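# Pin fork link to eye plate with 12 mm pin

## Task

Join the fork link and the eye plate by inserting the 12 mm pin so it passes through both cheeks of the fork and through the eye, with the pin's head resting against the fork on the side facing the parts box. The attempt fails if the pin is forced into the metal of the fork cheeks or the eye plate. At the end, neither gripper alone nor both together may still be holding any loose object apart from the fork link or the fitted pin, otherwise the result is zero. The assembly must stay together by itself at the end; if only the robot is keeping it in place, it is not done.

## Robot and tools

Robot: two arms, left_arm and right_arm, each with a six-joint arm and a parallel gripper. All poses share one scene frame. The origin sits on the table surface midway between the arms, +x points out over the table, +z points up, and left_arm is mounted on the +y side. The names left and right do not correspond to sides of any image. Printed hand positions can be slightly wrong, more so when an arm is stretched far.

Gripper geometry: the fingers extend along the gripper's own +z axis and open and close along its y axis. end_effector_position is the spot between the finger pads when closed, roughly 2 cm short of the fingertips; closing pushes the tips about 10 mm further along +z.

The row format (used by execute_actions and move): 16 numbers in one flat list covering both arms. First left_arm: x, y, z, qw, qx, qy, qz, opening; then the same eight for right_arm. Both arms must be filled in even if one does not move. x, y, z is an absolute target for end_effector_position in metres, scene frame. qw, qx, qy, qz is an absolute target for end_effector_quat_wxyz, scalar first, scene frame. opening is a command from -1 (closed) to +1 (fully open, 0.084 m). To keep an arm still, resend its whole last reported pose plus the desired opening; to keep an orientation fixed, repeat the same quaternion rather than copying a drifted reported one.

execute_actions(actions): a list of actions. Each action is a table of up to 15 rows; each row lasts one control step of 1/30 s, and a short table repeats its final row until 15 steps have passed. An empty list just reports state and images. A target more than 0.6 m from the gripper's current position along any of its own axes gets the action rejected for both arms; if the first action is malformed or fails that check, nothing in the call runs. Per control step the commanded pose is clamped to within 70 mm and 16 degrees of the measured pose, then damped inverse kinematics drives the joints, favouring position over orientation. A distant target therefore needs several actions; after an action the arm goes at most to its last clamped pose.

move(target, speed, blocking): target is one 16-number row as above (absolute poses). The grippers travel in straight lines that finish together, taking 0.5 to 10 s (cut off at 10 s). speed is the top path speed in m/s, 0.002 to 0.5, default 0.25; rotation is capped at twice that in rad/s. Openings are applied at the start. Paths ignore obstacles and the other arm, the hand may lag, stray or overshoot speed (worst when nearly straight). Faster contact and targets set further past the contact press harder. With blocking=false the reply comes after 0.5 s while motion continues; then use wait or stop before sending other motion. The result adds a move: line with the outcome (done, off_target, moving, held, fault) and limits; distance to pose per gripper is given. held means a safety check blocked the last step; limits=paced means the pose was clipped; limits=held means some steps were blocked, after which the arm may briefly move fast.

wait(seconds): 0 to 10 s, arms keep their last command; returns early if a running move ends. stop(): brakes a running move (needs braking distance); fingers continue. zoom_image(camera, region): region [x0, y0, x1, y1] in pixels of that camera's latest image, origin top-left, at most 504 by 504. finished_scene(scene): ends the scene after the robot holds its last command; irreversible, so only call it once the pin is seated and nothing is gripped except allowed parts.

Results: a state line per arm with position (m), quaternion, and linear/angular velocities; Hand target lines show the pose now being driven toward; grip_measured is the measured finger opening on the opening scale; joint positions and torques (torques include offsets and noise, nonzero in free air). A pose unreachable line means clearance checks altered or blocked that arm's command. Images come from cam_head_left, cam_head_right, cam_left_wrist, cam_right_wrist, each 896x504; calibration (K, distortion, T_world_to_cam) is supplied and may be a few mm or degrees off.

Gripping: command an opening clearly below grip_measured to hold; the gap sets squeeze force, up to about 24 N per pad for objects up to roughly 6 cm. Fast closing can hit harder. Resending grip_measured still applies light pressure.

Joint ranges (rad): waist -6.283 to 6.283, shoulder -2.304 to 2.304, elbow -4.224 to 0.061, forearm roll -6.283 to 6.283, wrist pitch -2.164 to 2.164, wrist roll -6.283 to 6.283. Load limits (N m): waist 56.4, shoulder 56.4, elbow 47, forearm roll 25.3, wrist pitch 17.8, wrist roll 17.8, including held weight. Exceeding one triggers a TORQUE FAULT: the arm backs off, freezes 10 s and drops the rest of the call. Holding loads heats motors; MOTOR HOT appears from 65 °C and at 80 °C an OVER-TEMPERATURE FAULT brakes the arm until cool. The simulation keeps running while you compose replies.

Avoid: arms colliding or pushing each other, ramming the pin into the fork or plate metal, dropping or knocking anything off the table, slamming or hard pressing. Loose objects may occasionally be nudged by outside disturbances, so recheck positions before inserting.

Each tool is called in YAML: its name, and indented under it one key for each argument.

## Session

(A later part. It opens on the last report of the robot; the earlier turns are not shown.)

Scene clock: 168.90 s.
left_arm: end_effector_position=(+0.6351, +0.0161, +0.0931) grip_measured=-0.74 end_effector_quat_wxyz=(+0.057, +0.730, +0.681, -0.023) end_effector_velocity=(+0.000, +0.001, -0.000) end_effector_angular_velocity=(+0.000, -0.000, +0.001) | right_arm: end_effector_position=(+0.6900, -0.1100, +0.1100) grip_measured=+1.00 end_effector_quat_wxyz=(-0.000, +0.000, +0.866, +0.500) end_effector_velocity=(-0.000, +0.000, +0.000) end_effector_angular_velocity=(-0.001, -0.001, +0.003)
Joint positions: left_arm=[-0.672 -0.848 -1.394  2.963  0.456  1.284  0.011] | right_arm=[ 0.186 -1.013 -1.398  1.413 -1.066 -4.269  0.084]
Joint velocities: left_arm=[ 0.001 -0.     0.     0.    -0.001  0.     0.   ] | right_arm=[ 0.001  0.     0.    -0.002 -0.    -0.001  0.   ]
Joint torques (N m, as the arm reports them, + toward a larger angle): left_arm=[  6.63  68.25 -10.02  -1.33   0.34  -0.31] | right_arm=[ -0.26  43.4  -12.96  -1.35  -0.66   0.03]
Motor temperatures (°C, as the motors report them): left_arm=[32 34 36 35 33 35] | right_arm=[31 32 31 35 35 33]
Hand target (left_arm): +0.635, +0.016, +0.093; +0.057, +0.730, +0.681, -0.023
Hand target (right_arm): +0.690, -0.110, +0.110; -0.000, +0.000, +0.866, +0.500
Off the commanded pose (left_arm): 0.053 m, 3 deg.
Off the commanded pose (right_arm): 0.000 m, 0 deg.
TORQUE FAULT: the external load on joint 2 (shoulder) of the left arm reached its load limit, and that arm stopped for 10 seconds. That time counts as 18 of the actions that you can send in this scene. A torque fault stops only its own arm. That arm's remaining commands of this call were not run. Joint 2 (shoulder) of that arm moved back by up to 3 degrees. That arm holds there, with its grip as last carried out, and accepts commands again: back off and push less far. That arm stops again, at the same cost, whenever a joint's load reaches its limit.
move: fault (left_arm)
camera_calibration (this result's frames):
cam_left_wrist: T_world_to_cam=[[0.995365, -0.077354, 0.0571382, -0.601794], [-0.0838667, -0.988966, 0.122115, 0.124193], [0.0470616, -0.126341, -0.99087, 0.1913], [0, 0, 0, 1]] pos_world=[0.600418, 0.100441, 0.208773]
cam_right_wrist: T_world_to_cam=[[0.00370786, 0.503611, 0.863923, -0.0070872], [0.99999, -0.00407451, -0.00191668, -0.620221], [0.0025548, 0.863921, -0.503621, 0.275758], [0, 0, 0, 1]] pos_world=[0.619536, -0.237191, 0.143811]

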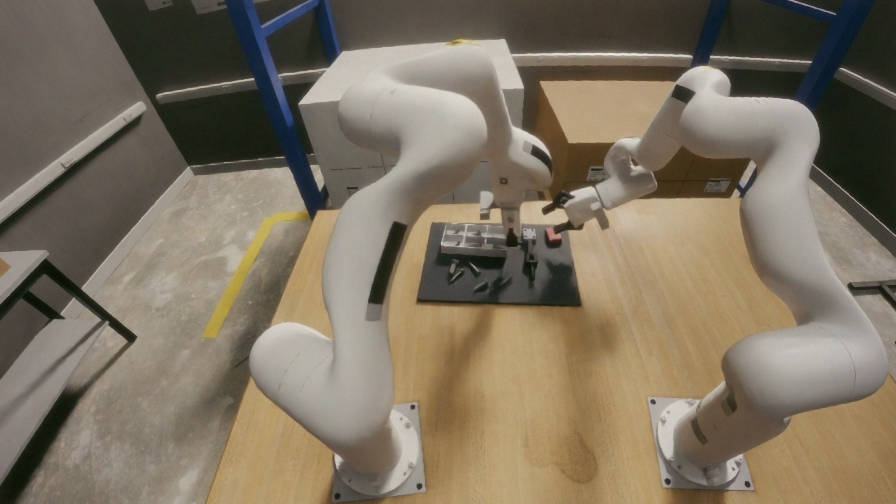

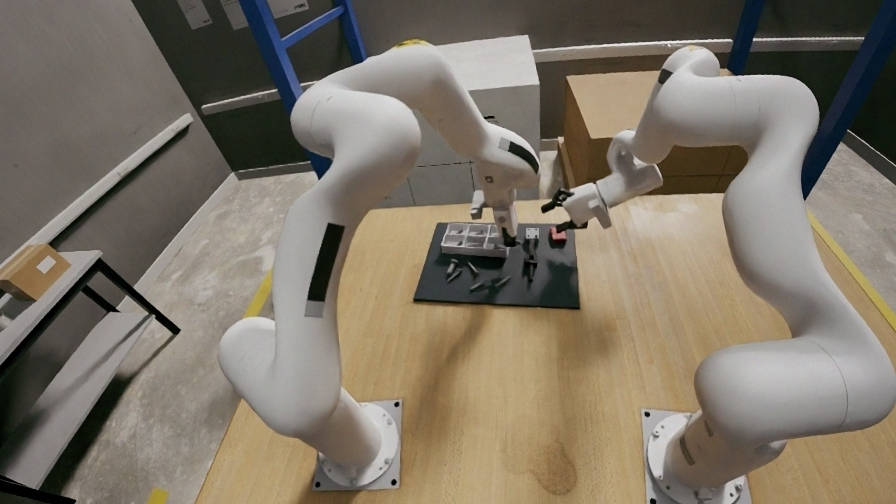

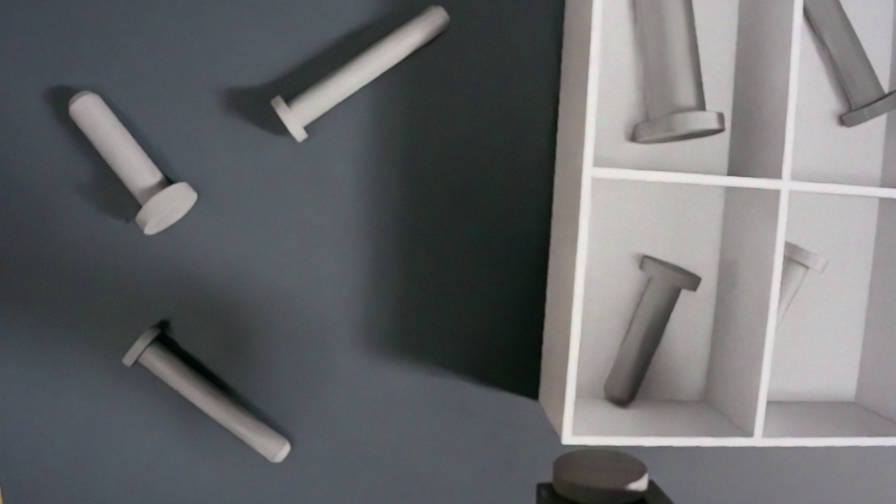

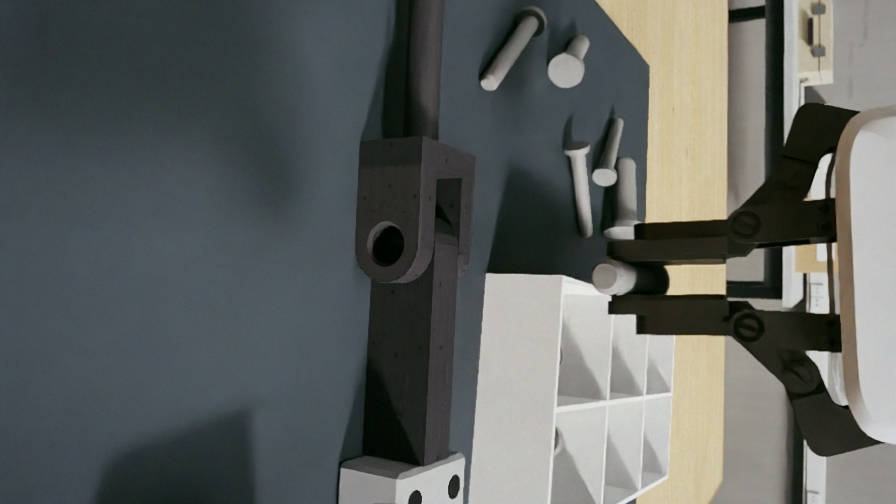

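move:
  target: [0.626,0.016,0.09,0.0318,0.729,0.683,-0.0298,-1,0.69,-0.11,0.11,0,0,0.866,0.5,1]
  speed: 0.03

move:
  target: [0.626,0.016,0.055,0.0318,0.729,0.683,-0.0298,-1,0.69,-0.11,0.11,0,0,0.866,0.5,1]
  speed: 0.02

Scene clock: 173.70 s.
left_arm: end_effector_position=(+0.6262, +0.0160, +0.0900) grip_measured=-0.74 end_effector_quat_wxyz=(+0.032, +0.729, +0.683, -0.030) end_effector_velocity=(-0.002, +0.000, -0.000) end_effector_angular_velocity=(+0.006, +0.009, +0.000) | right_arm: end_effector_position=(+0.6900, -0.1100, +0.1100) grip_measured=+1.00 end_effector_quat_wxyz=(-0.000, +0.000, +0.866, +0.500) end_effector_velocity=(-0.001, -0.001, -0.000) end_effector_angular_velocity=(-0.001, +0.001, -0.000)
Joint positions: left_arm=[-0.68  -0.862 -1.413  2.987  0.512  1.248  0.011] | right_arm=[ 0.186 -1.013 -1.398  1.413 -1.066 -4.269  0.084]
Joint velocities: left_arm=[-0.002 -0.003 -0.005  0.006  0.013 -0.008 -0.   ] | right_arm=[-0.001  0.     0.002 -0.001  0.     0.     0.   ]
Joint torques (N m, as the arm reports them, + toward a larger angle): left_arm=[  7.62  69.42 -10.24  -1.47   0.38  -0.23] | right_arm=[ -0.3   45.43 -13.06  -1.12  -0.38   0.1 ]
Motor temperatures (°C, as the motors report them): left_arm=[32 34 36 35 33 35] | right_arm=[31 32 31 35 35 33]
Hand target (left_arm): +0.626, +0.016, +0.090; +0.032, +0.729, +0.683, -0.030
Hand target (right_arm): +0.690, -0.110, +0.110; -0.000, +0.000, +0.866, +0.500
Off the commanded pose (left_arm): 0.000 m, 0 deg.
Off the commanded pose (right_arm): 0.000 m, 0 deg.
move: done
camera_calibration (this result's frames):
cam_left_wrist: T_world_to_cam=[[0.996998, -0.0766373, 0.0109924, -0.589634], [-0.0773476, -0.992162, 0.0981382, 0.121762], [0.00338524, -0.0986939, -0.995112, 0.215949], [0, 0, 0, 1]] pos_world=[0.596552, 0.0969326, 0.209426]
cam_right_wrist: T_world_to_cam=[[0.00370092, 0.503613, 0.863922, -0.00708456], [0.99999, -0.00407877, -0.00190615, -0.620218], [0.00256377, 0.86392, -0.503623, 0.275752], [0, 0, 0, 1]] pos_world=[0.619531, -0.23719, 0.143813]

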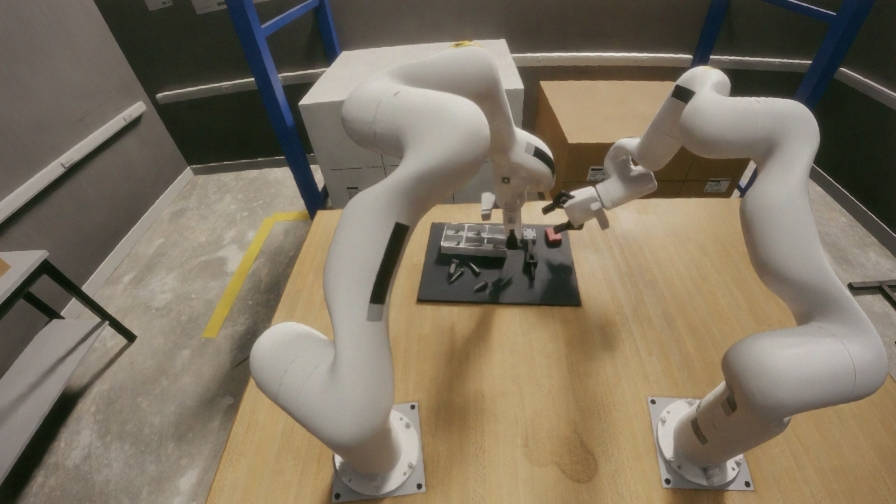

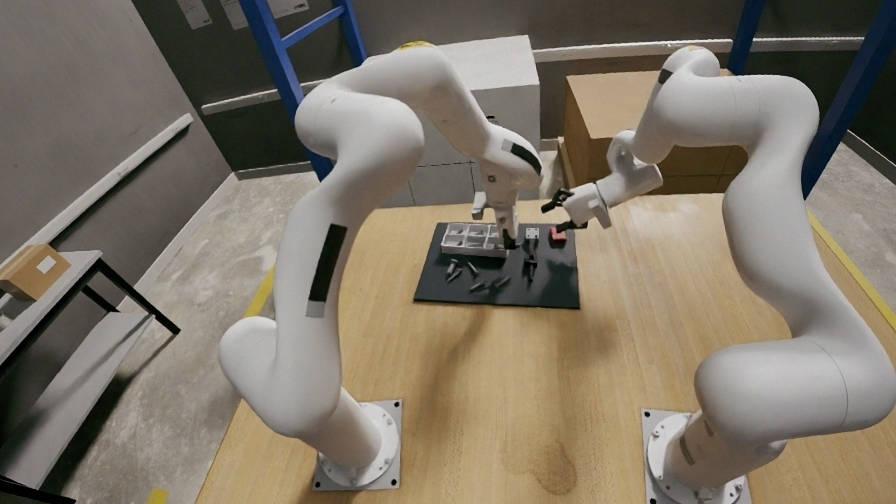

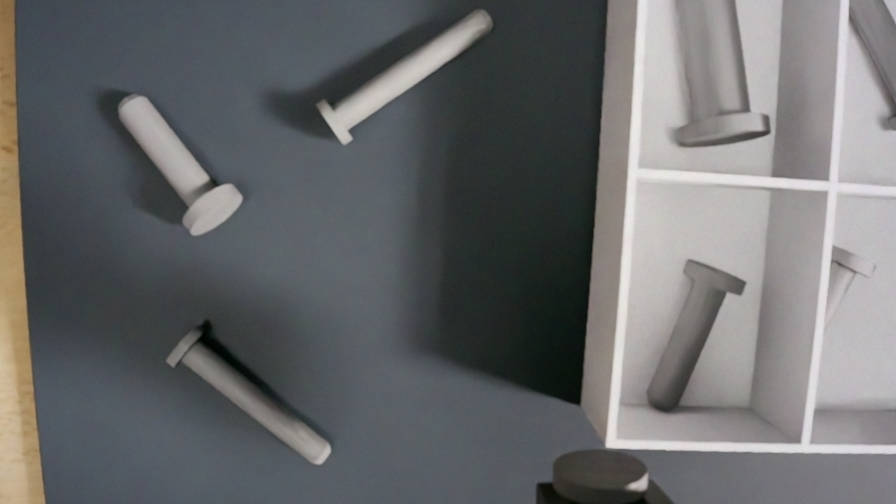

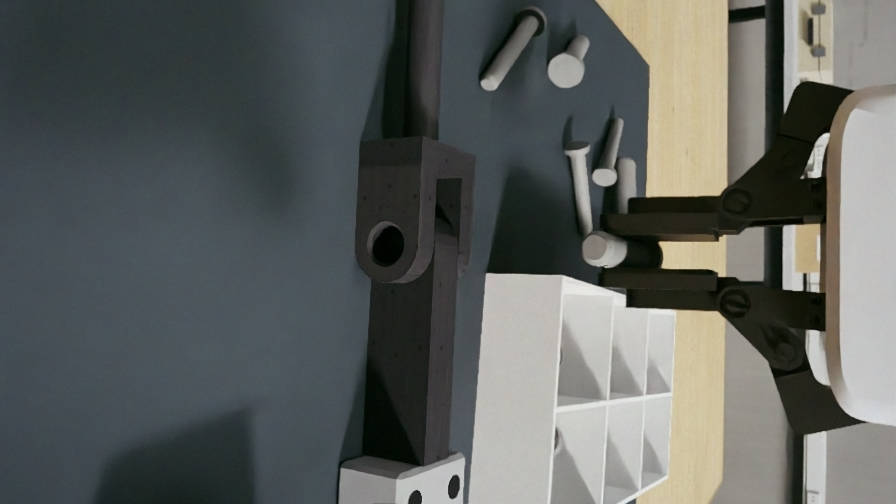

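Scene clock: 175.73 s.
left_arm: end_effector_position=(+0.6260, +0.0160, +0.0552) grip_measured=-0.74 end_effector_quat_wxyz=(+0.032, +0.729, +0.683, -0.030) end_effector_velocity=(+0.001, +0.001, -0.002) end_effector_angular_velocity=(-0.001, -0.001, +0.001) | right_arm: end_effector_position=(+0.6900, -0.1100, +0.1100) grip_measured=+1.00 end_effector_quat_wxyz=(-0.000, +0.000, +0.866, +0.500) end_effector_velocity=(+0.000, +0.000, +0.001) end_effector_angular_velocity=(-0.000, -0.001, +0.001)
Joint positions: left_arm=[-0.68  -0.921 -1.423  2.972  0.464  1.265  0.011] | right_arm=[ 0.186 -1.013 -1.398  1.413 -1.066 -4.269  0.084]
Joint velocities: left_arm=[ 0.001 -0.003 -0.001 -0.001 -0.003  0.001 -0.   ] | right_arm=[ 0.     0.001 -0.001 -0.    -0.    -0.     0.   ]
Joint torques (N m, as the arm reports them, + toward a larger angle): left_arm=[ 8.46 69.84 -9.57 -1.31  0.22 -0.27] | right_arm=[ -1.62  43.62 -12.34  -0.92  -0.61   0.05]
Motor temperatures (°C, as the motors report them): left_arm=[32 34 36 35 33 35] | right_arm=[31 32 31 35 35 33]
Hand target (left_arm): +0.626, +0.016, +0.055; +0.032, +0.729, +0.683, -0.030
Hand target (right_arm): +0.690, -0.110, +0.110; -0.000, -0.000, +0.866, +0.500
Off the commanded pose (left_arm): 0.000 m, 0 deg.
Off the commanded pose (right_arm): 0.000 m, 0 deg.
move: done
camera_calibration (this result's frames):
cam_left_wrist: T_world_to_cam=[[0.997017, -0.0765306, 0.0100413, -0.589091], [-0.0771462, -0.992232, 0.0975967, 0.125135], [0.00249415, -0.0980802, -0.995175, 0.181801], [0, 0, 0, 1]] pos_world=[0.596534, 0.0969109, 0.174627]
cam_right_wrist: T_world_to_cam=[[0.00370113, 0.503613, 0.863922, -0.00708483], [0.99999, -0.00407887, -0.00190633, -0.620218], [0.00256377, 0.86392, -0.503623, 0.275752], [0, 0, 0, 1]] pos_world=[0.619531, -0.23719, 0.143813]

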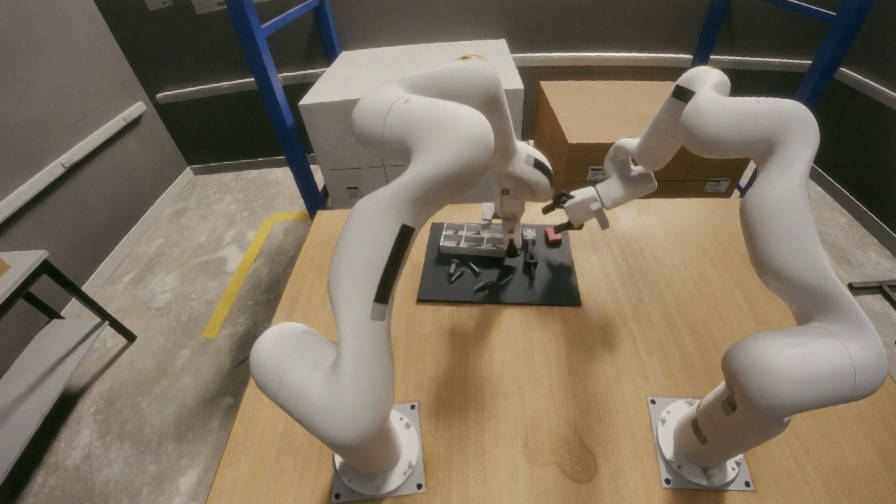

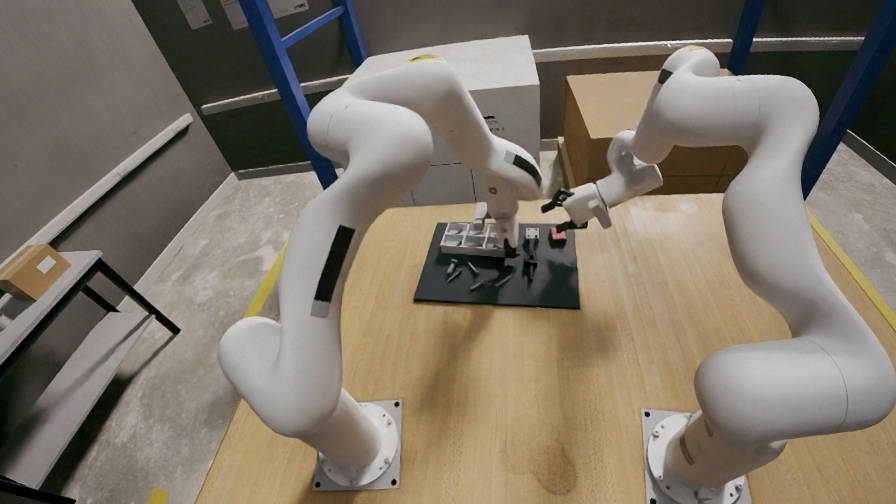

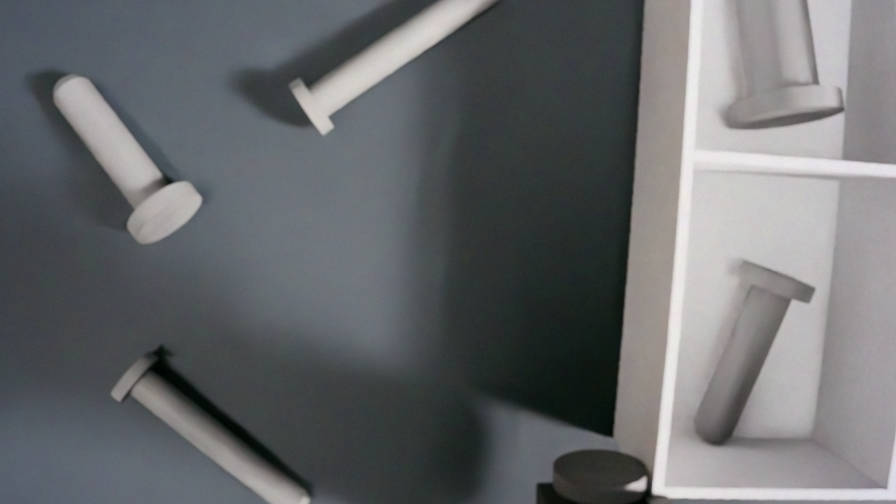

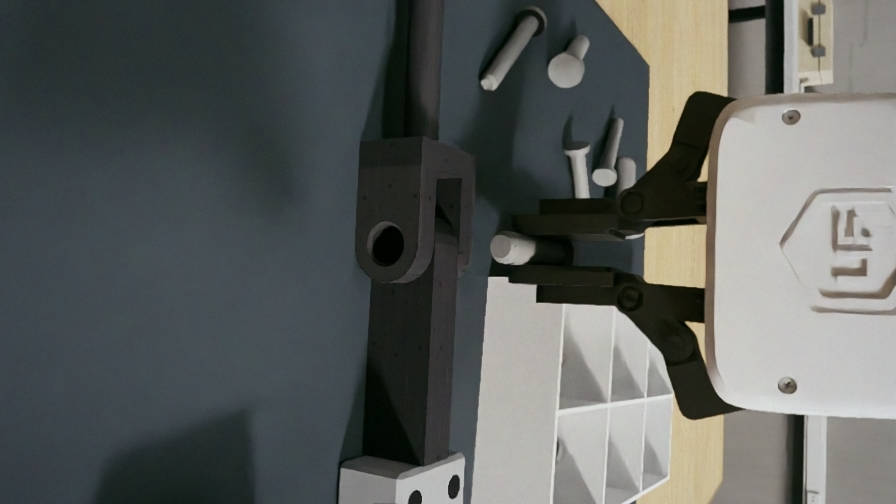

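move:
  target: [0.628,0.014,0.042,0.0318,0.729,0.683,-0.0298,-1,0.69,-0.11,0.10,0,0,0.82,0.572,1]
  speed: 0.01

zoom_image:
  camera: "cam_right_wrist"
  region: [300,130,700,380]

Scene clock: 186.37 s.
left_arm: end_effector_position=(+0.6280, +0.0140, +0.0420) grip_measured=-0.74 end_effector_quat_wxyz=(+0.032, +0.729, +0.683, -0.030) end_effector_velocity=(+0.000, +0.000, -0.001) end_effector_angular_velocity=(+0.000, -0.000, +0.000) | right_arm: end_effector_position=(+0.6900, -0.1099, +0.1000) grip_measured=+1.00 end_effector_quat_wxyz=(-0.000, -0.000, +0.820, +0.572) end_effector_velocity=(-0.001, +0.001, -0.000) end_effector_angular_velocity=(+0.004, +0.001, +0.000)
Joint positions: left_arm=[-0.682 -0.949 -1.439  2.968  0.452  1.269  0.011] | right_arm=[ 0.158 -1.107 -1.439  1.483 -1.227 -4.359  0.084]
Joint velocities: left_arm=[ 0.    -0.002 -0.    -0.    -0.002 -0.    -0.   ] | right_arm=[ 0.001 -0.002  0.     0.003 -0.004 -0.002  0.   ]
Joint torques (N m, as the arm reports them, + toward a larger angle): left_arm=[  6.87  71.28 -10.36  -1.54   0.15  -0.2 ] | right_arm=[ -1.08  45.92 -11.78  -1.19  -0.77  -0.07]
Motor temperatures (°C, as the motors report them): left_arm=[32 34 36 35 33 35] | right_arm=[31 32 31 35 35 33]
Hand target (left_arm): +0.628, +0.014, +0.042; +0.032, +0.729, +0.683, -0.030
Hand target (right_arm): +0.690, -0.110, +0.100; -0.000, -0.000, +0.820, +0.572
Off the commanded pose (left_arm): 0.000 m, 0 deg.
Off the commanded pose (right_arm): 0.000 m, 0 deg.
move: done
camera_calibration (this result's frames):
cam_left_wrist: T_world_to_cam=[[0.997013, -0.0765724, 0.0100665, -0.591094], [-0.0771906, -0.992218, 0.0977, 0.124605], [0.00250702, -0.0981852, -0.995165, 0.168521], [0, 0, 0, 1]] pos_world=[0.598525, 0.0949204, 0.161483]
cam_right_wrist: T_world_to_cam=[[0.00392835, 0.349657, 0.936869, -0.0228666], [0.99999, -0.00325976, -0.00297642, -0.620021], [0.00201324, 0.936872, -0.349667, 0.263643], [0, 0, 0, 1]] pos_world=[0.619574, -0.241025, 0.111765]

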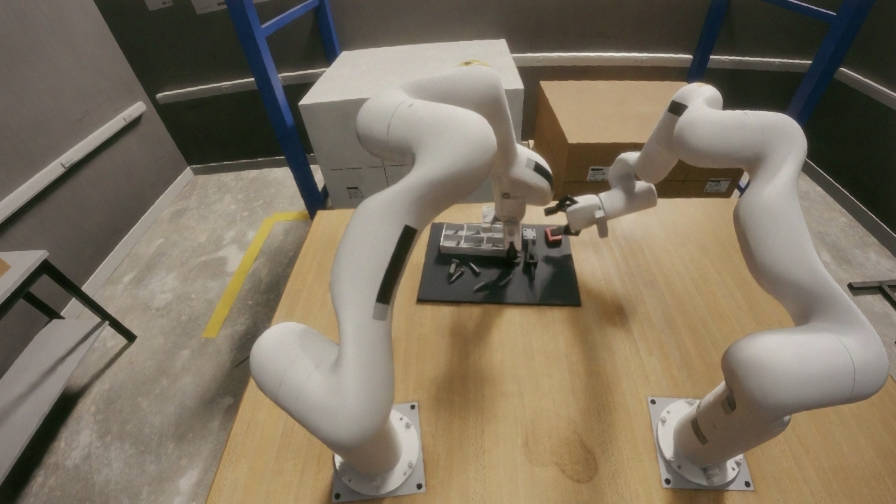

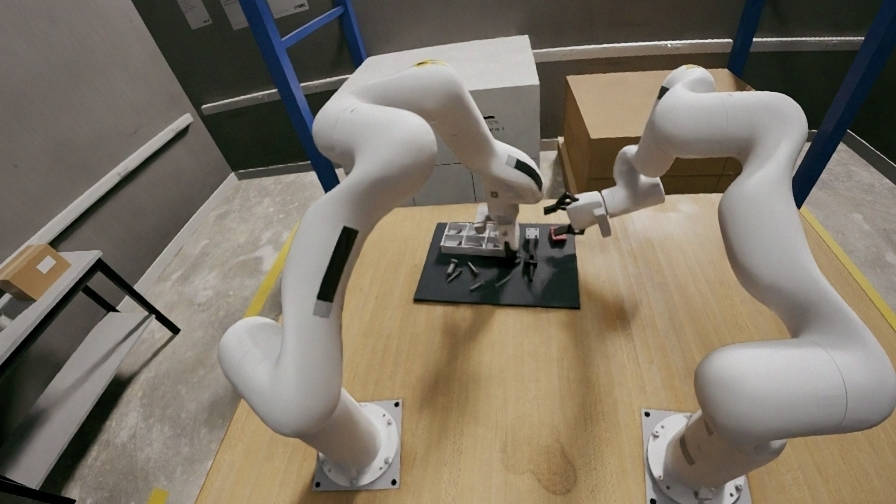

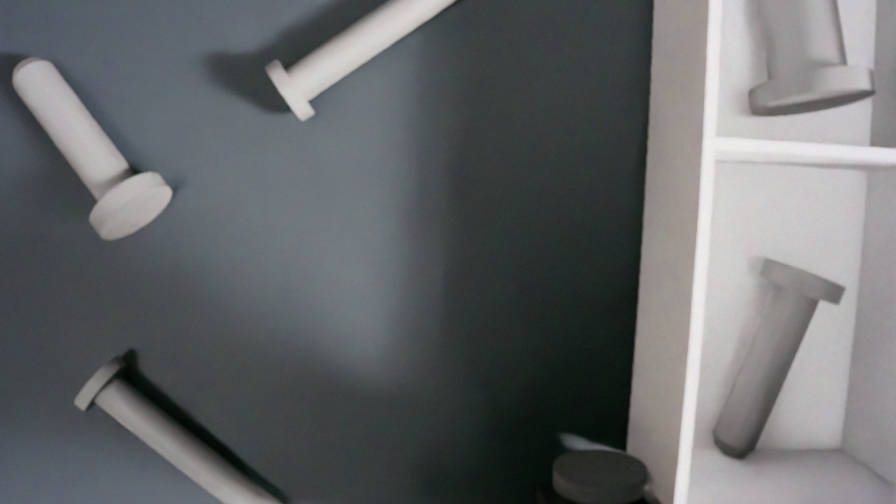

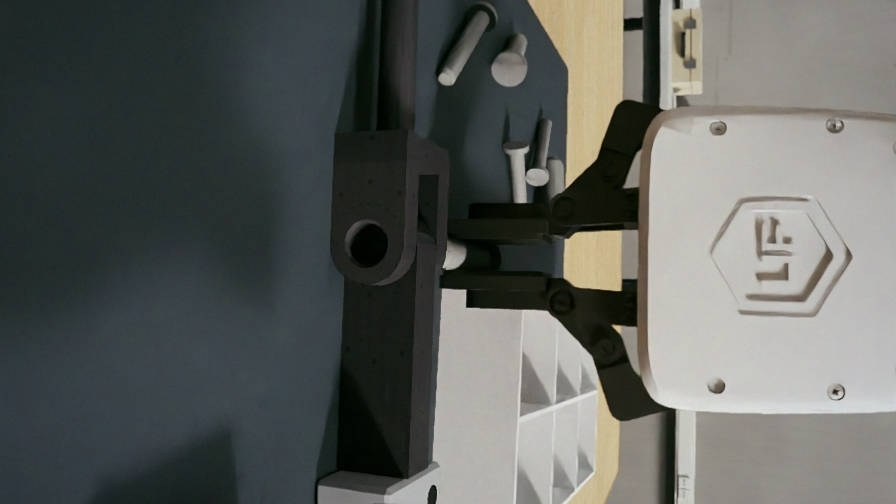

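Region (300, 130, 700, 380) of cam_right_wrist's 896x504 image, scaled by 1.260, with more detail than that image has; it fills the top 315 rows of this view, and the rest is white.

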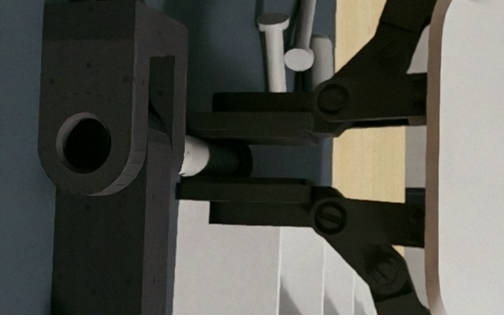

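move:
  target: [0.628,0.014,0.0385,0.0318,0.729,0.683,-0.0298,-1,0.69,-0.11,0.10,0,0,0.82,0.572,1]
  speed: 0.01

move:
  target: [0.6273,0.003,0.0385,0.0318,0.729,0.683,-0.0298,-1,0.69,-0.11,0.10,0,0,0.82,0.572,1]
  speed: 0.005

Scene clock: 189.50 s.
left_arm: end_effector_position=(+0.6280, +0.0139, +0.0387) grip_measured=-0.74 end_effector_quat_wxyz=(+0.032, +0.729, +0.683, -0.030) end_effector_velocity=(-0.000, +0.000, -0.001) end_effector_angular_velocity=(+0.000, +0.000, -0.001) | right_arm: end_effector_position=(+0.6900, -0.1100, +0.1000) grip_measured=+1.00 end_effector_quat_wxyz=(-0.000, -0.000, +0.820, +0.572) end_effector_velocity=(-0.000, +0.000, +0.000) end_effector_angular_velocity=(+0.000, -0.000, +0.000)
Joint positions: left_arm=[-0.682 -0.955 -1.44   2.966  0.447  1.27   0.011] | right_arm=[ 0.158 -1.107 -1.438  1.484 -1.227 -4.36   0.084]
Joint velocities: left_arm=[ 0.    -0.001 -0.001  0.     0.     0.001 -0.   ] | right_arm=[ 0.     0.     0.     0.001 -0.    -0.001  0.   ]
Joint torques (N m, as the arm reports them, + toward a larger angle): left_arm=[ 8.12 70.5  -9.87 -0.88  0.22 -0.23] | right_arm=[  0.95  45.76 -11.91  -1.51  -0.71   0.08]
Motor temperatures (°C, as the motors report them): left_arm=[32 34 36 35 33 35] | right_arm=[31 32 31 35 35 33]
Hand target (left_arm): +0.628, +0.014, +0.039; +0.032, +0.729, +0.683, -0.030
Hand target (right_arm): +0.690, -0.110, +0.100; -0.000, +0.000, +0.820, +0.572
Off the commanded pose (left_arm): 0.000 m, 0 deg.
Off the commanded pose (right_arm): 0.000 m, 0 deg.
move: done
camera_calibration (this result's frames):
cam_left_wrist: T_world_to_cam=[[0.997008, -0.076621, 0.0101707, -0.591068], [-0.0772493, -0.992206, 0.0977718, 0.124905], [0.00260011, -0.098265, -0.995157, 0.165097], [0, 0, 0, 1]] pos_world=[0.598519, 0.0948662, 0.158097]
cam_right_wrist: T_world_to_cam=[[0.00371019, 0.349301, 0.937003, -0.0227349], [0.99999, -0.00367893, -0.00258814, -0.620124], [0.00254313, 0.937003, -0.349311, 0.263335], [0, 0, 0, 1]] pos_world=[0.619532, -0.241086, 0.111684]

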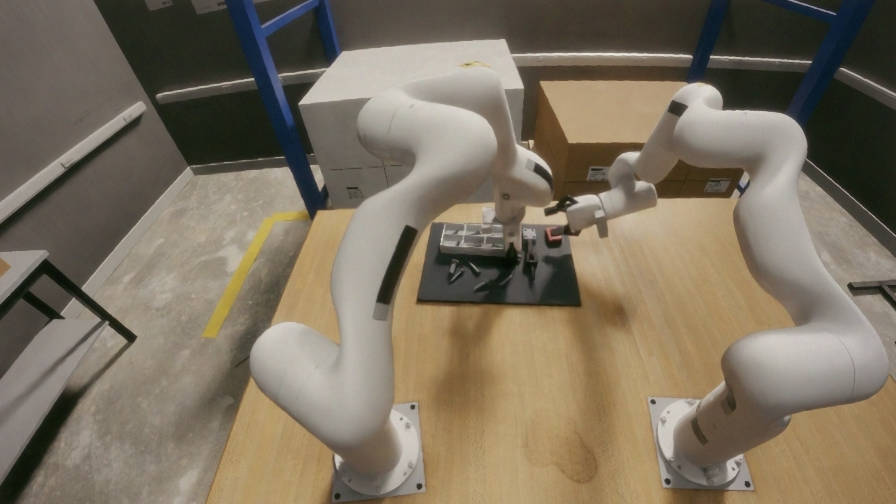

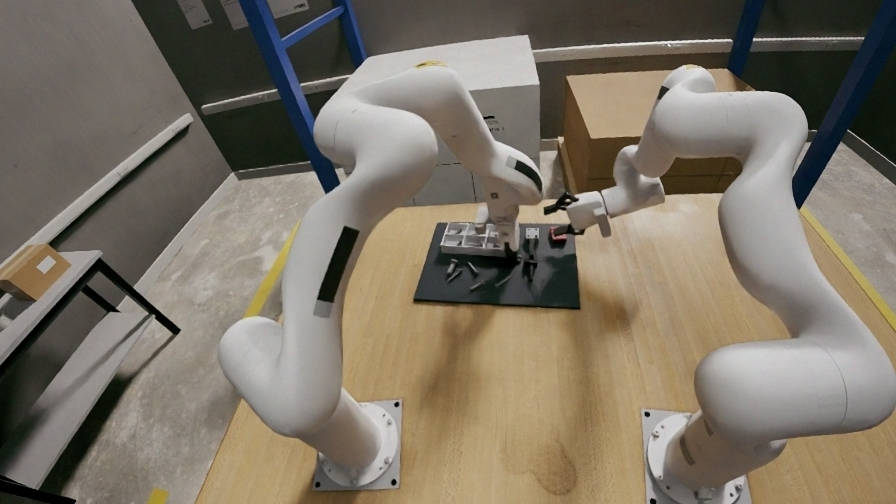

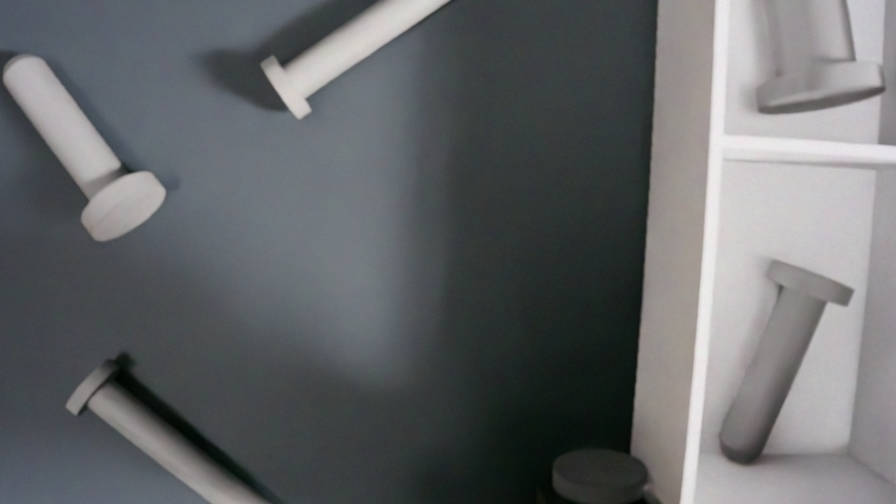

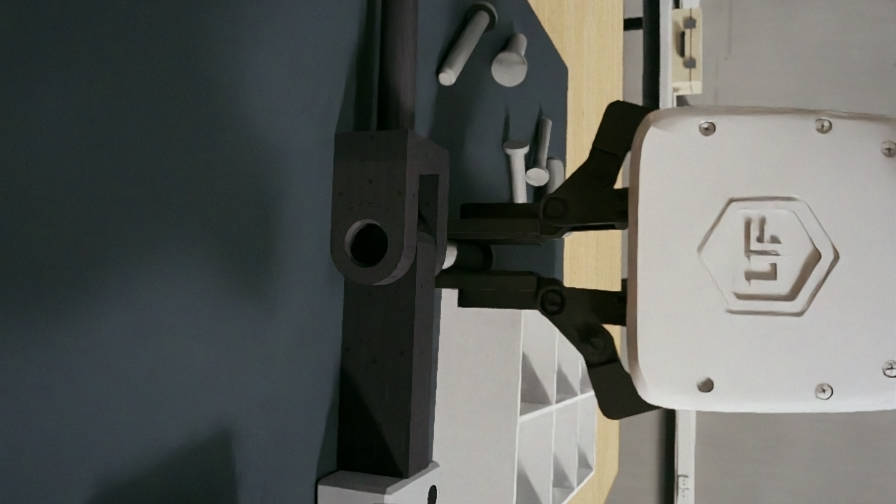

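Scene clock: 191.90 s.
left_arm: end_effector_position=(+0.6273, +0.0031, +0.0385) grip_measured=-0.74 end_effector_quat_wxyz=(+0.032, +0.729, +0.683, -0.030) end_effector_velocity=(+0.000, -0.001, +0.001) end_effector_angular_velocity=(-0.000, -0.001, -0.001) | right_arm: end_effector_position=(+0.6900, -0.1100, +0.1000) grip_measured=+1.00 end_effector_quat_wxyz=(-0.000, -0.000, +0.820, +0.572) end_effector_velocity=(+0.000, +0.000, +0.000) end_effector_angular_velocity=(+0.001, +0.000, -0.001)
Joint positions: left_arm=[-0.697 -0.965 -1.459  2.97   0.455  1.251  0.011] | right_arm=[ 0.158 -1.107 -1.438  1.484 -1.227 -4.36   0.084]
Joint velocities: left_arm=[-0.002  0.001 -0.002  0.001  0.001 -0.002 -0.   ] | right_arm=[ 0.    -0.    -0.     0.002 -0.     0.     0.   ]
Joint torques (N m, as the arm reports them, + toward a larger angle): left_arm=[ 6.12 71.5  -9.86 -1.6   0.37 -0.23] | right_arm=[ -1.44  45.55 -11.71  -0.5   -0.42  -0.16]
Motor temperatures (°C, as the motors report them): left_arm=[32 34 36 35 33 35] | right_arm=[31 32 31 35 35 33]
Hand target (left_arm): +0.627, +0.003, +0.039; +0.032, +0.729, +0.683, -0.030
Hand target (right_arm): +0.690, -0.110, +0.100; -0.000, +0.000, +0.820, +0.572
Off the commanded pose (left_arm): 0.000 m, 0 deg.
Off the commanded pose (right_arm): 0.000 m, 0 deg.
move: done
camera_calibration (this result's frames):
cam_left_wrist: T_world_to_cam=[[0.997011, -0.0766072, 0.0100355, -0.591202], [-0.0772223, -0.992209, 0.0977606, 0.114071], [0.00246816, -0.0982433, -0.995159, 0.163963], [0, 0, 0, 1]] pos_world=[0.597839, 0.0840004, 0.157951]
cam_right_wrist: T_world_to_cam=[[0.00370087, 0.349301, 0.937003, -0.0227278], [0.99999, -0.0036949, -0.00257225, -0.620128], [0.00256364, 0.937003, -0.349311, 0.263324], [0, 0, 0, 1]] pos_world=[0.619531, -0.241088, 0.111683]

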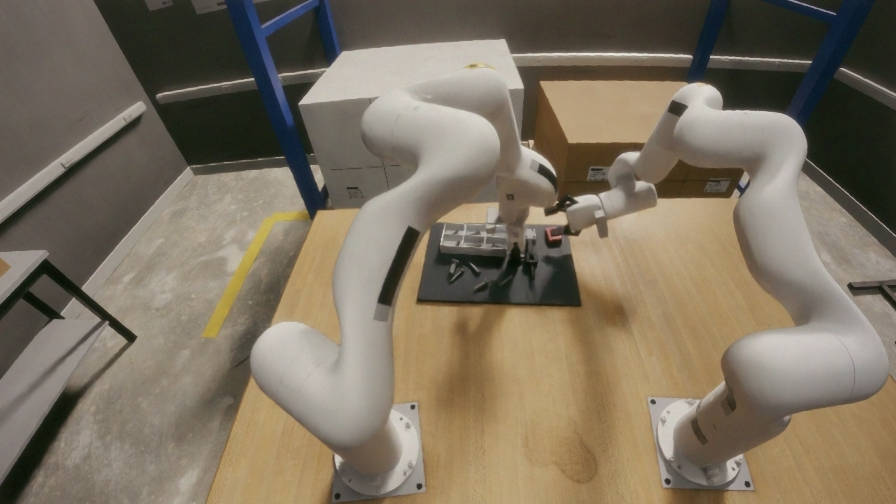

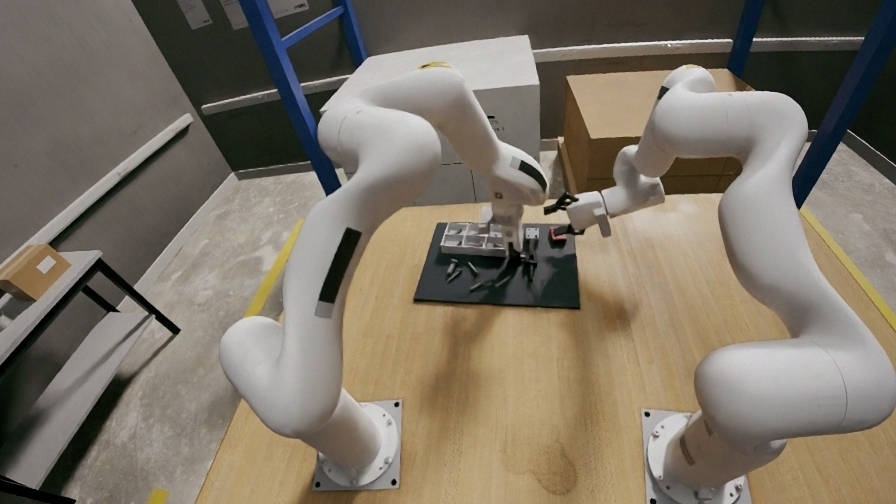

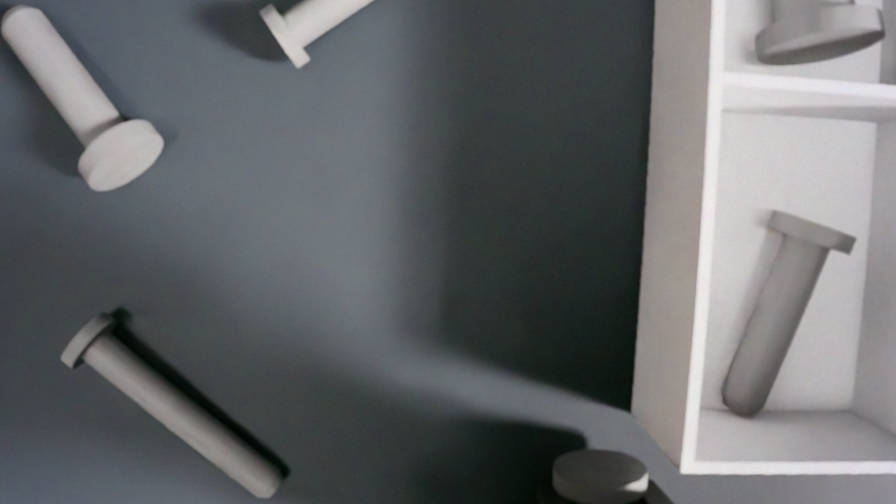

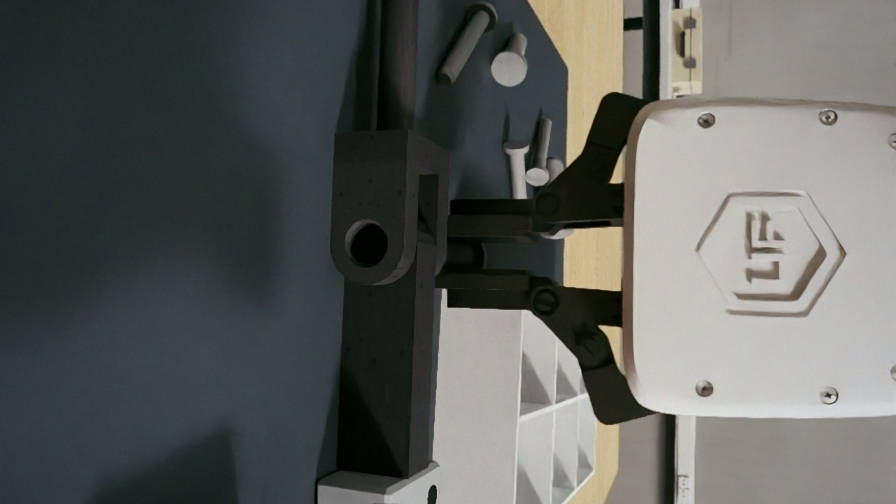

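z No contact signs; fork unmoved. Continue.

move:
  target: [0.6266,-0.008,0.0385,0.0318,0.729,0.683,-0.0298,-1,0.69,-0.13,0.10,0,0,0.82,0.572,1]
  speed: 0.005

zoom_image:
  camera: "cam_right_wrist"
  region: [280,120,620,380]

Scene clock: 197.07 s.
left_arm: end_effector_position=(+0.6267, -0.0080, +0.0385) grip_measured=-0.74 end_effector_quat_wxyz=(+0.032, +0.729, +0.683, -0.030) end_effector_velocity=(-0.000, -0.000, -0.001) end_effector_angular_velocity=(+0.001, +0.001, +0.000) | right_arm: end_effector_position=(+0.6900, -0.1299, +0.1000) grip_measured=+1.00 end_effector_quat_wxyz=(+0.000, -0.000, +0.820, +0.572) end_effector_velocity=(+0.001, -0.002, +0.000) end_effector_angular_velocity=(+0.000, -0.002, -0.001)
Joint positions: left_arm=[-0.711 -0.975 -1.479  2.975  0.463  1.232  0.011] | right_arm=[ 0.126 -1.106 -1.437  1.455 -1.237 -4.362  0.084]
Joint velocities: left_arm=[-0.001 -0.001 -0.001  0.     0.001 -0.001  0.   ] | right_arm=[-0.003 -0.    -0.002 -0.002 -0.001 -0.     0.   ]
Joint torques (N m, as the arm reports them, + toward a larger angle): left_arm=[-17.    68.77  -7.91  -5.11   1.6    0.05] | right_arm=[  2.73  46.85 -10.67  -0.16  -0.59  -0.19]
Motor temperatures (°C, as the motors report them): left_arm=[32 34 36 35 33 35] | right_arm=[31 32 31 35 35 33]
Hand target (left_arm): +0.627, -0.008, +0.039; +0.032, +0.729, +0.683, -0.030
Hand target (right_arm): +0.690, -0.130, +0.100; +0.000, -0.000, +0.820, +0.572
Off the commanded pose (left_arm): 0.000 m, 0 deg.
Off the commanded pose (right_arm): 0.000 m, 0 deg.
move: done
camera_calibration (this result's frames):
cam_left_wrist: T_world_to_cam=[[0.997012, -0.0765625, 0.0102145, -0.591427], [-0.0771956, -0.992205, 0.0978251, 0.10304], [0.0026451, -0.0983213, -0.995151, 0.162794], [0, 0, 0, 1]] pos_world=[0.597184, 0.0729619, 0.157966]
cam_right_wrist: T_world_to_cam=[[0.00369114, 0.349161, 0.937056, -0.0158376], [0.99999, -0.00370035, -0.00256024, -0.620197], [0.0025735, 0.937056, -0.349171, 0.281941], [0, 0, 0, 1]] pos_world=[0.619524, -0.26096, 0.111699]

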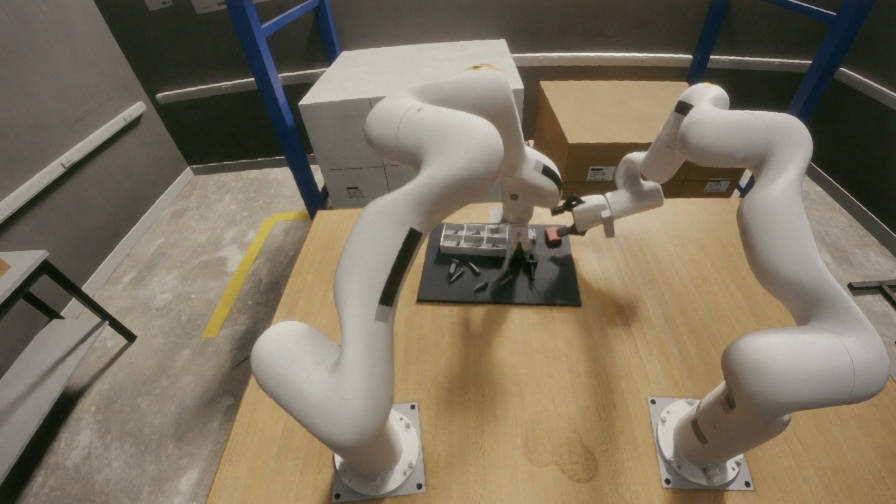

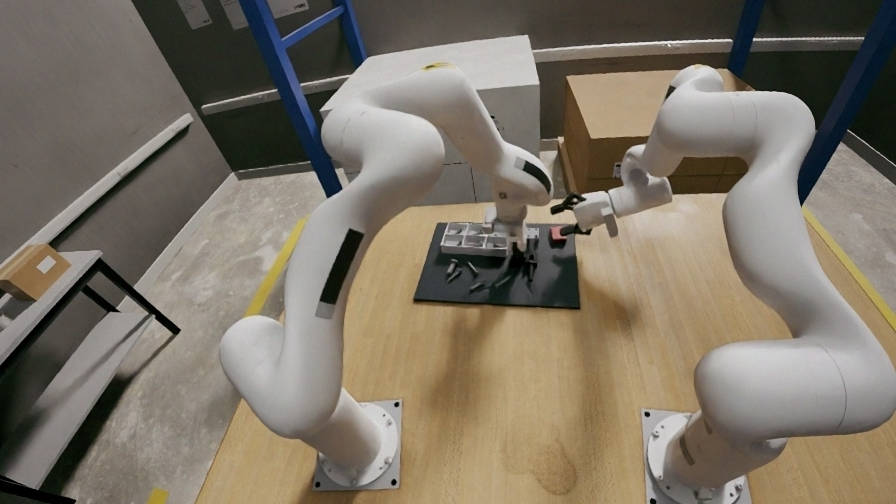

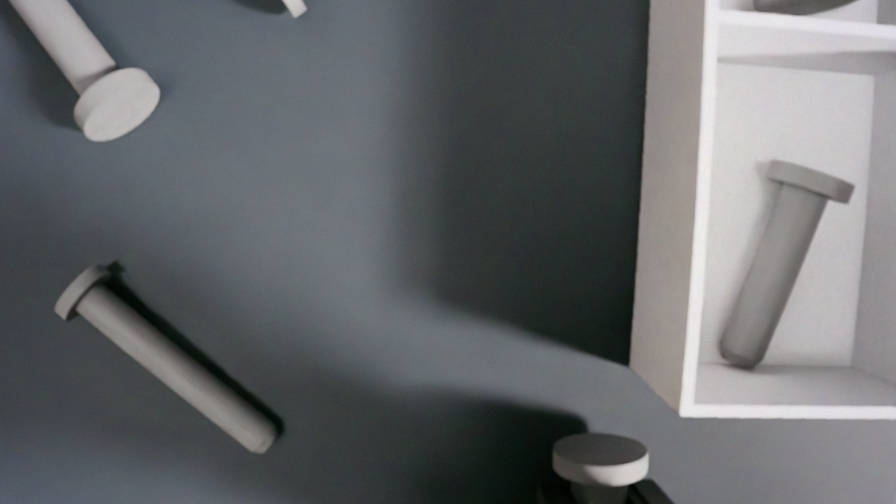

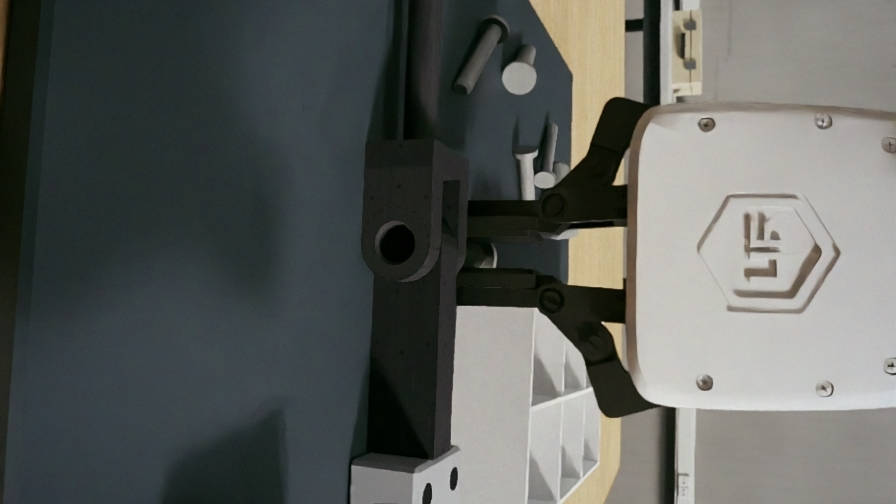

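Region (280, 120, 620, 380) of cam_right_wrist's 896x504 image, scaled by 1.482, with more detail than that image has; it fills the top 385 rows of this view, and the rest is white.

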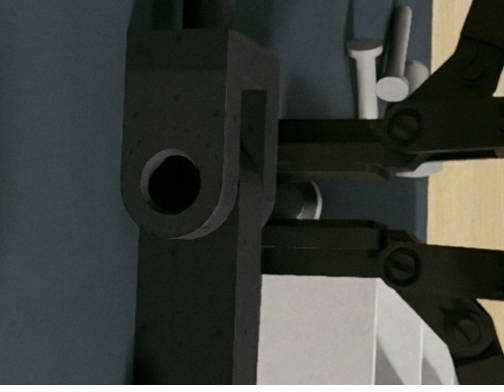

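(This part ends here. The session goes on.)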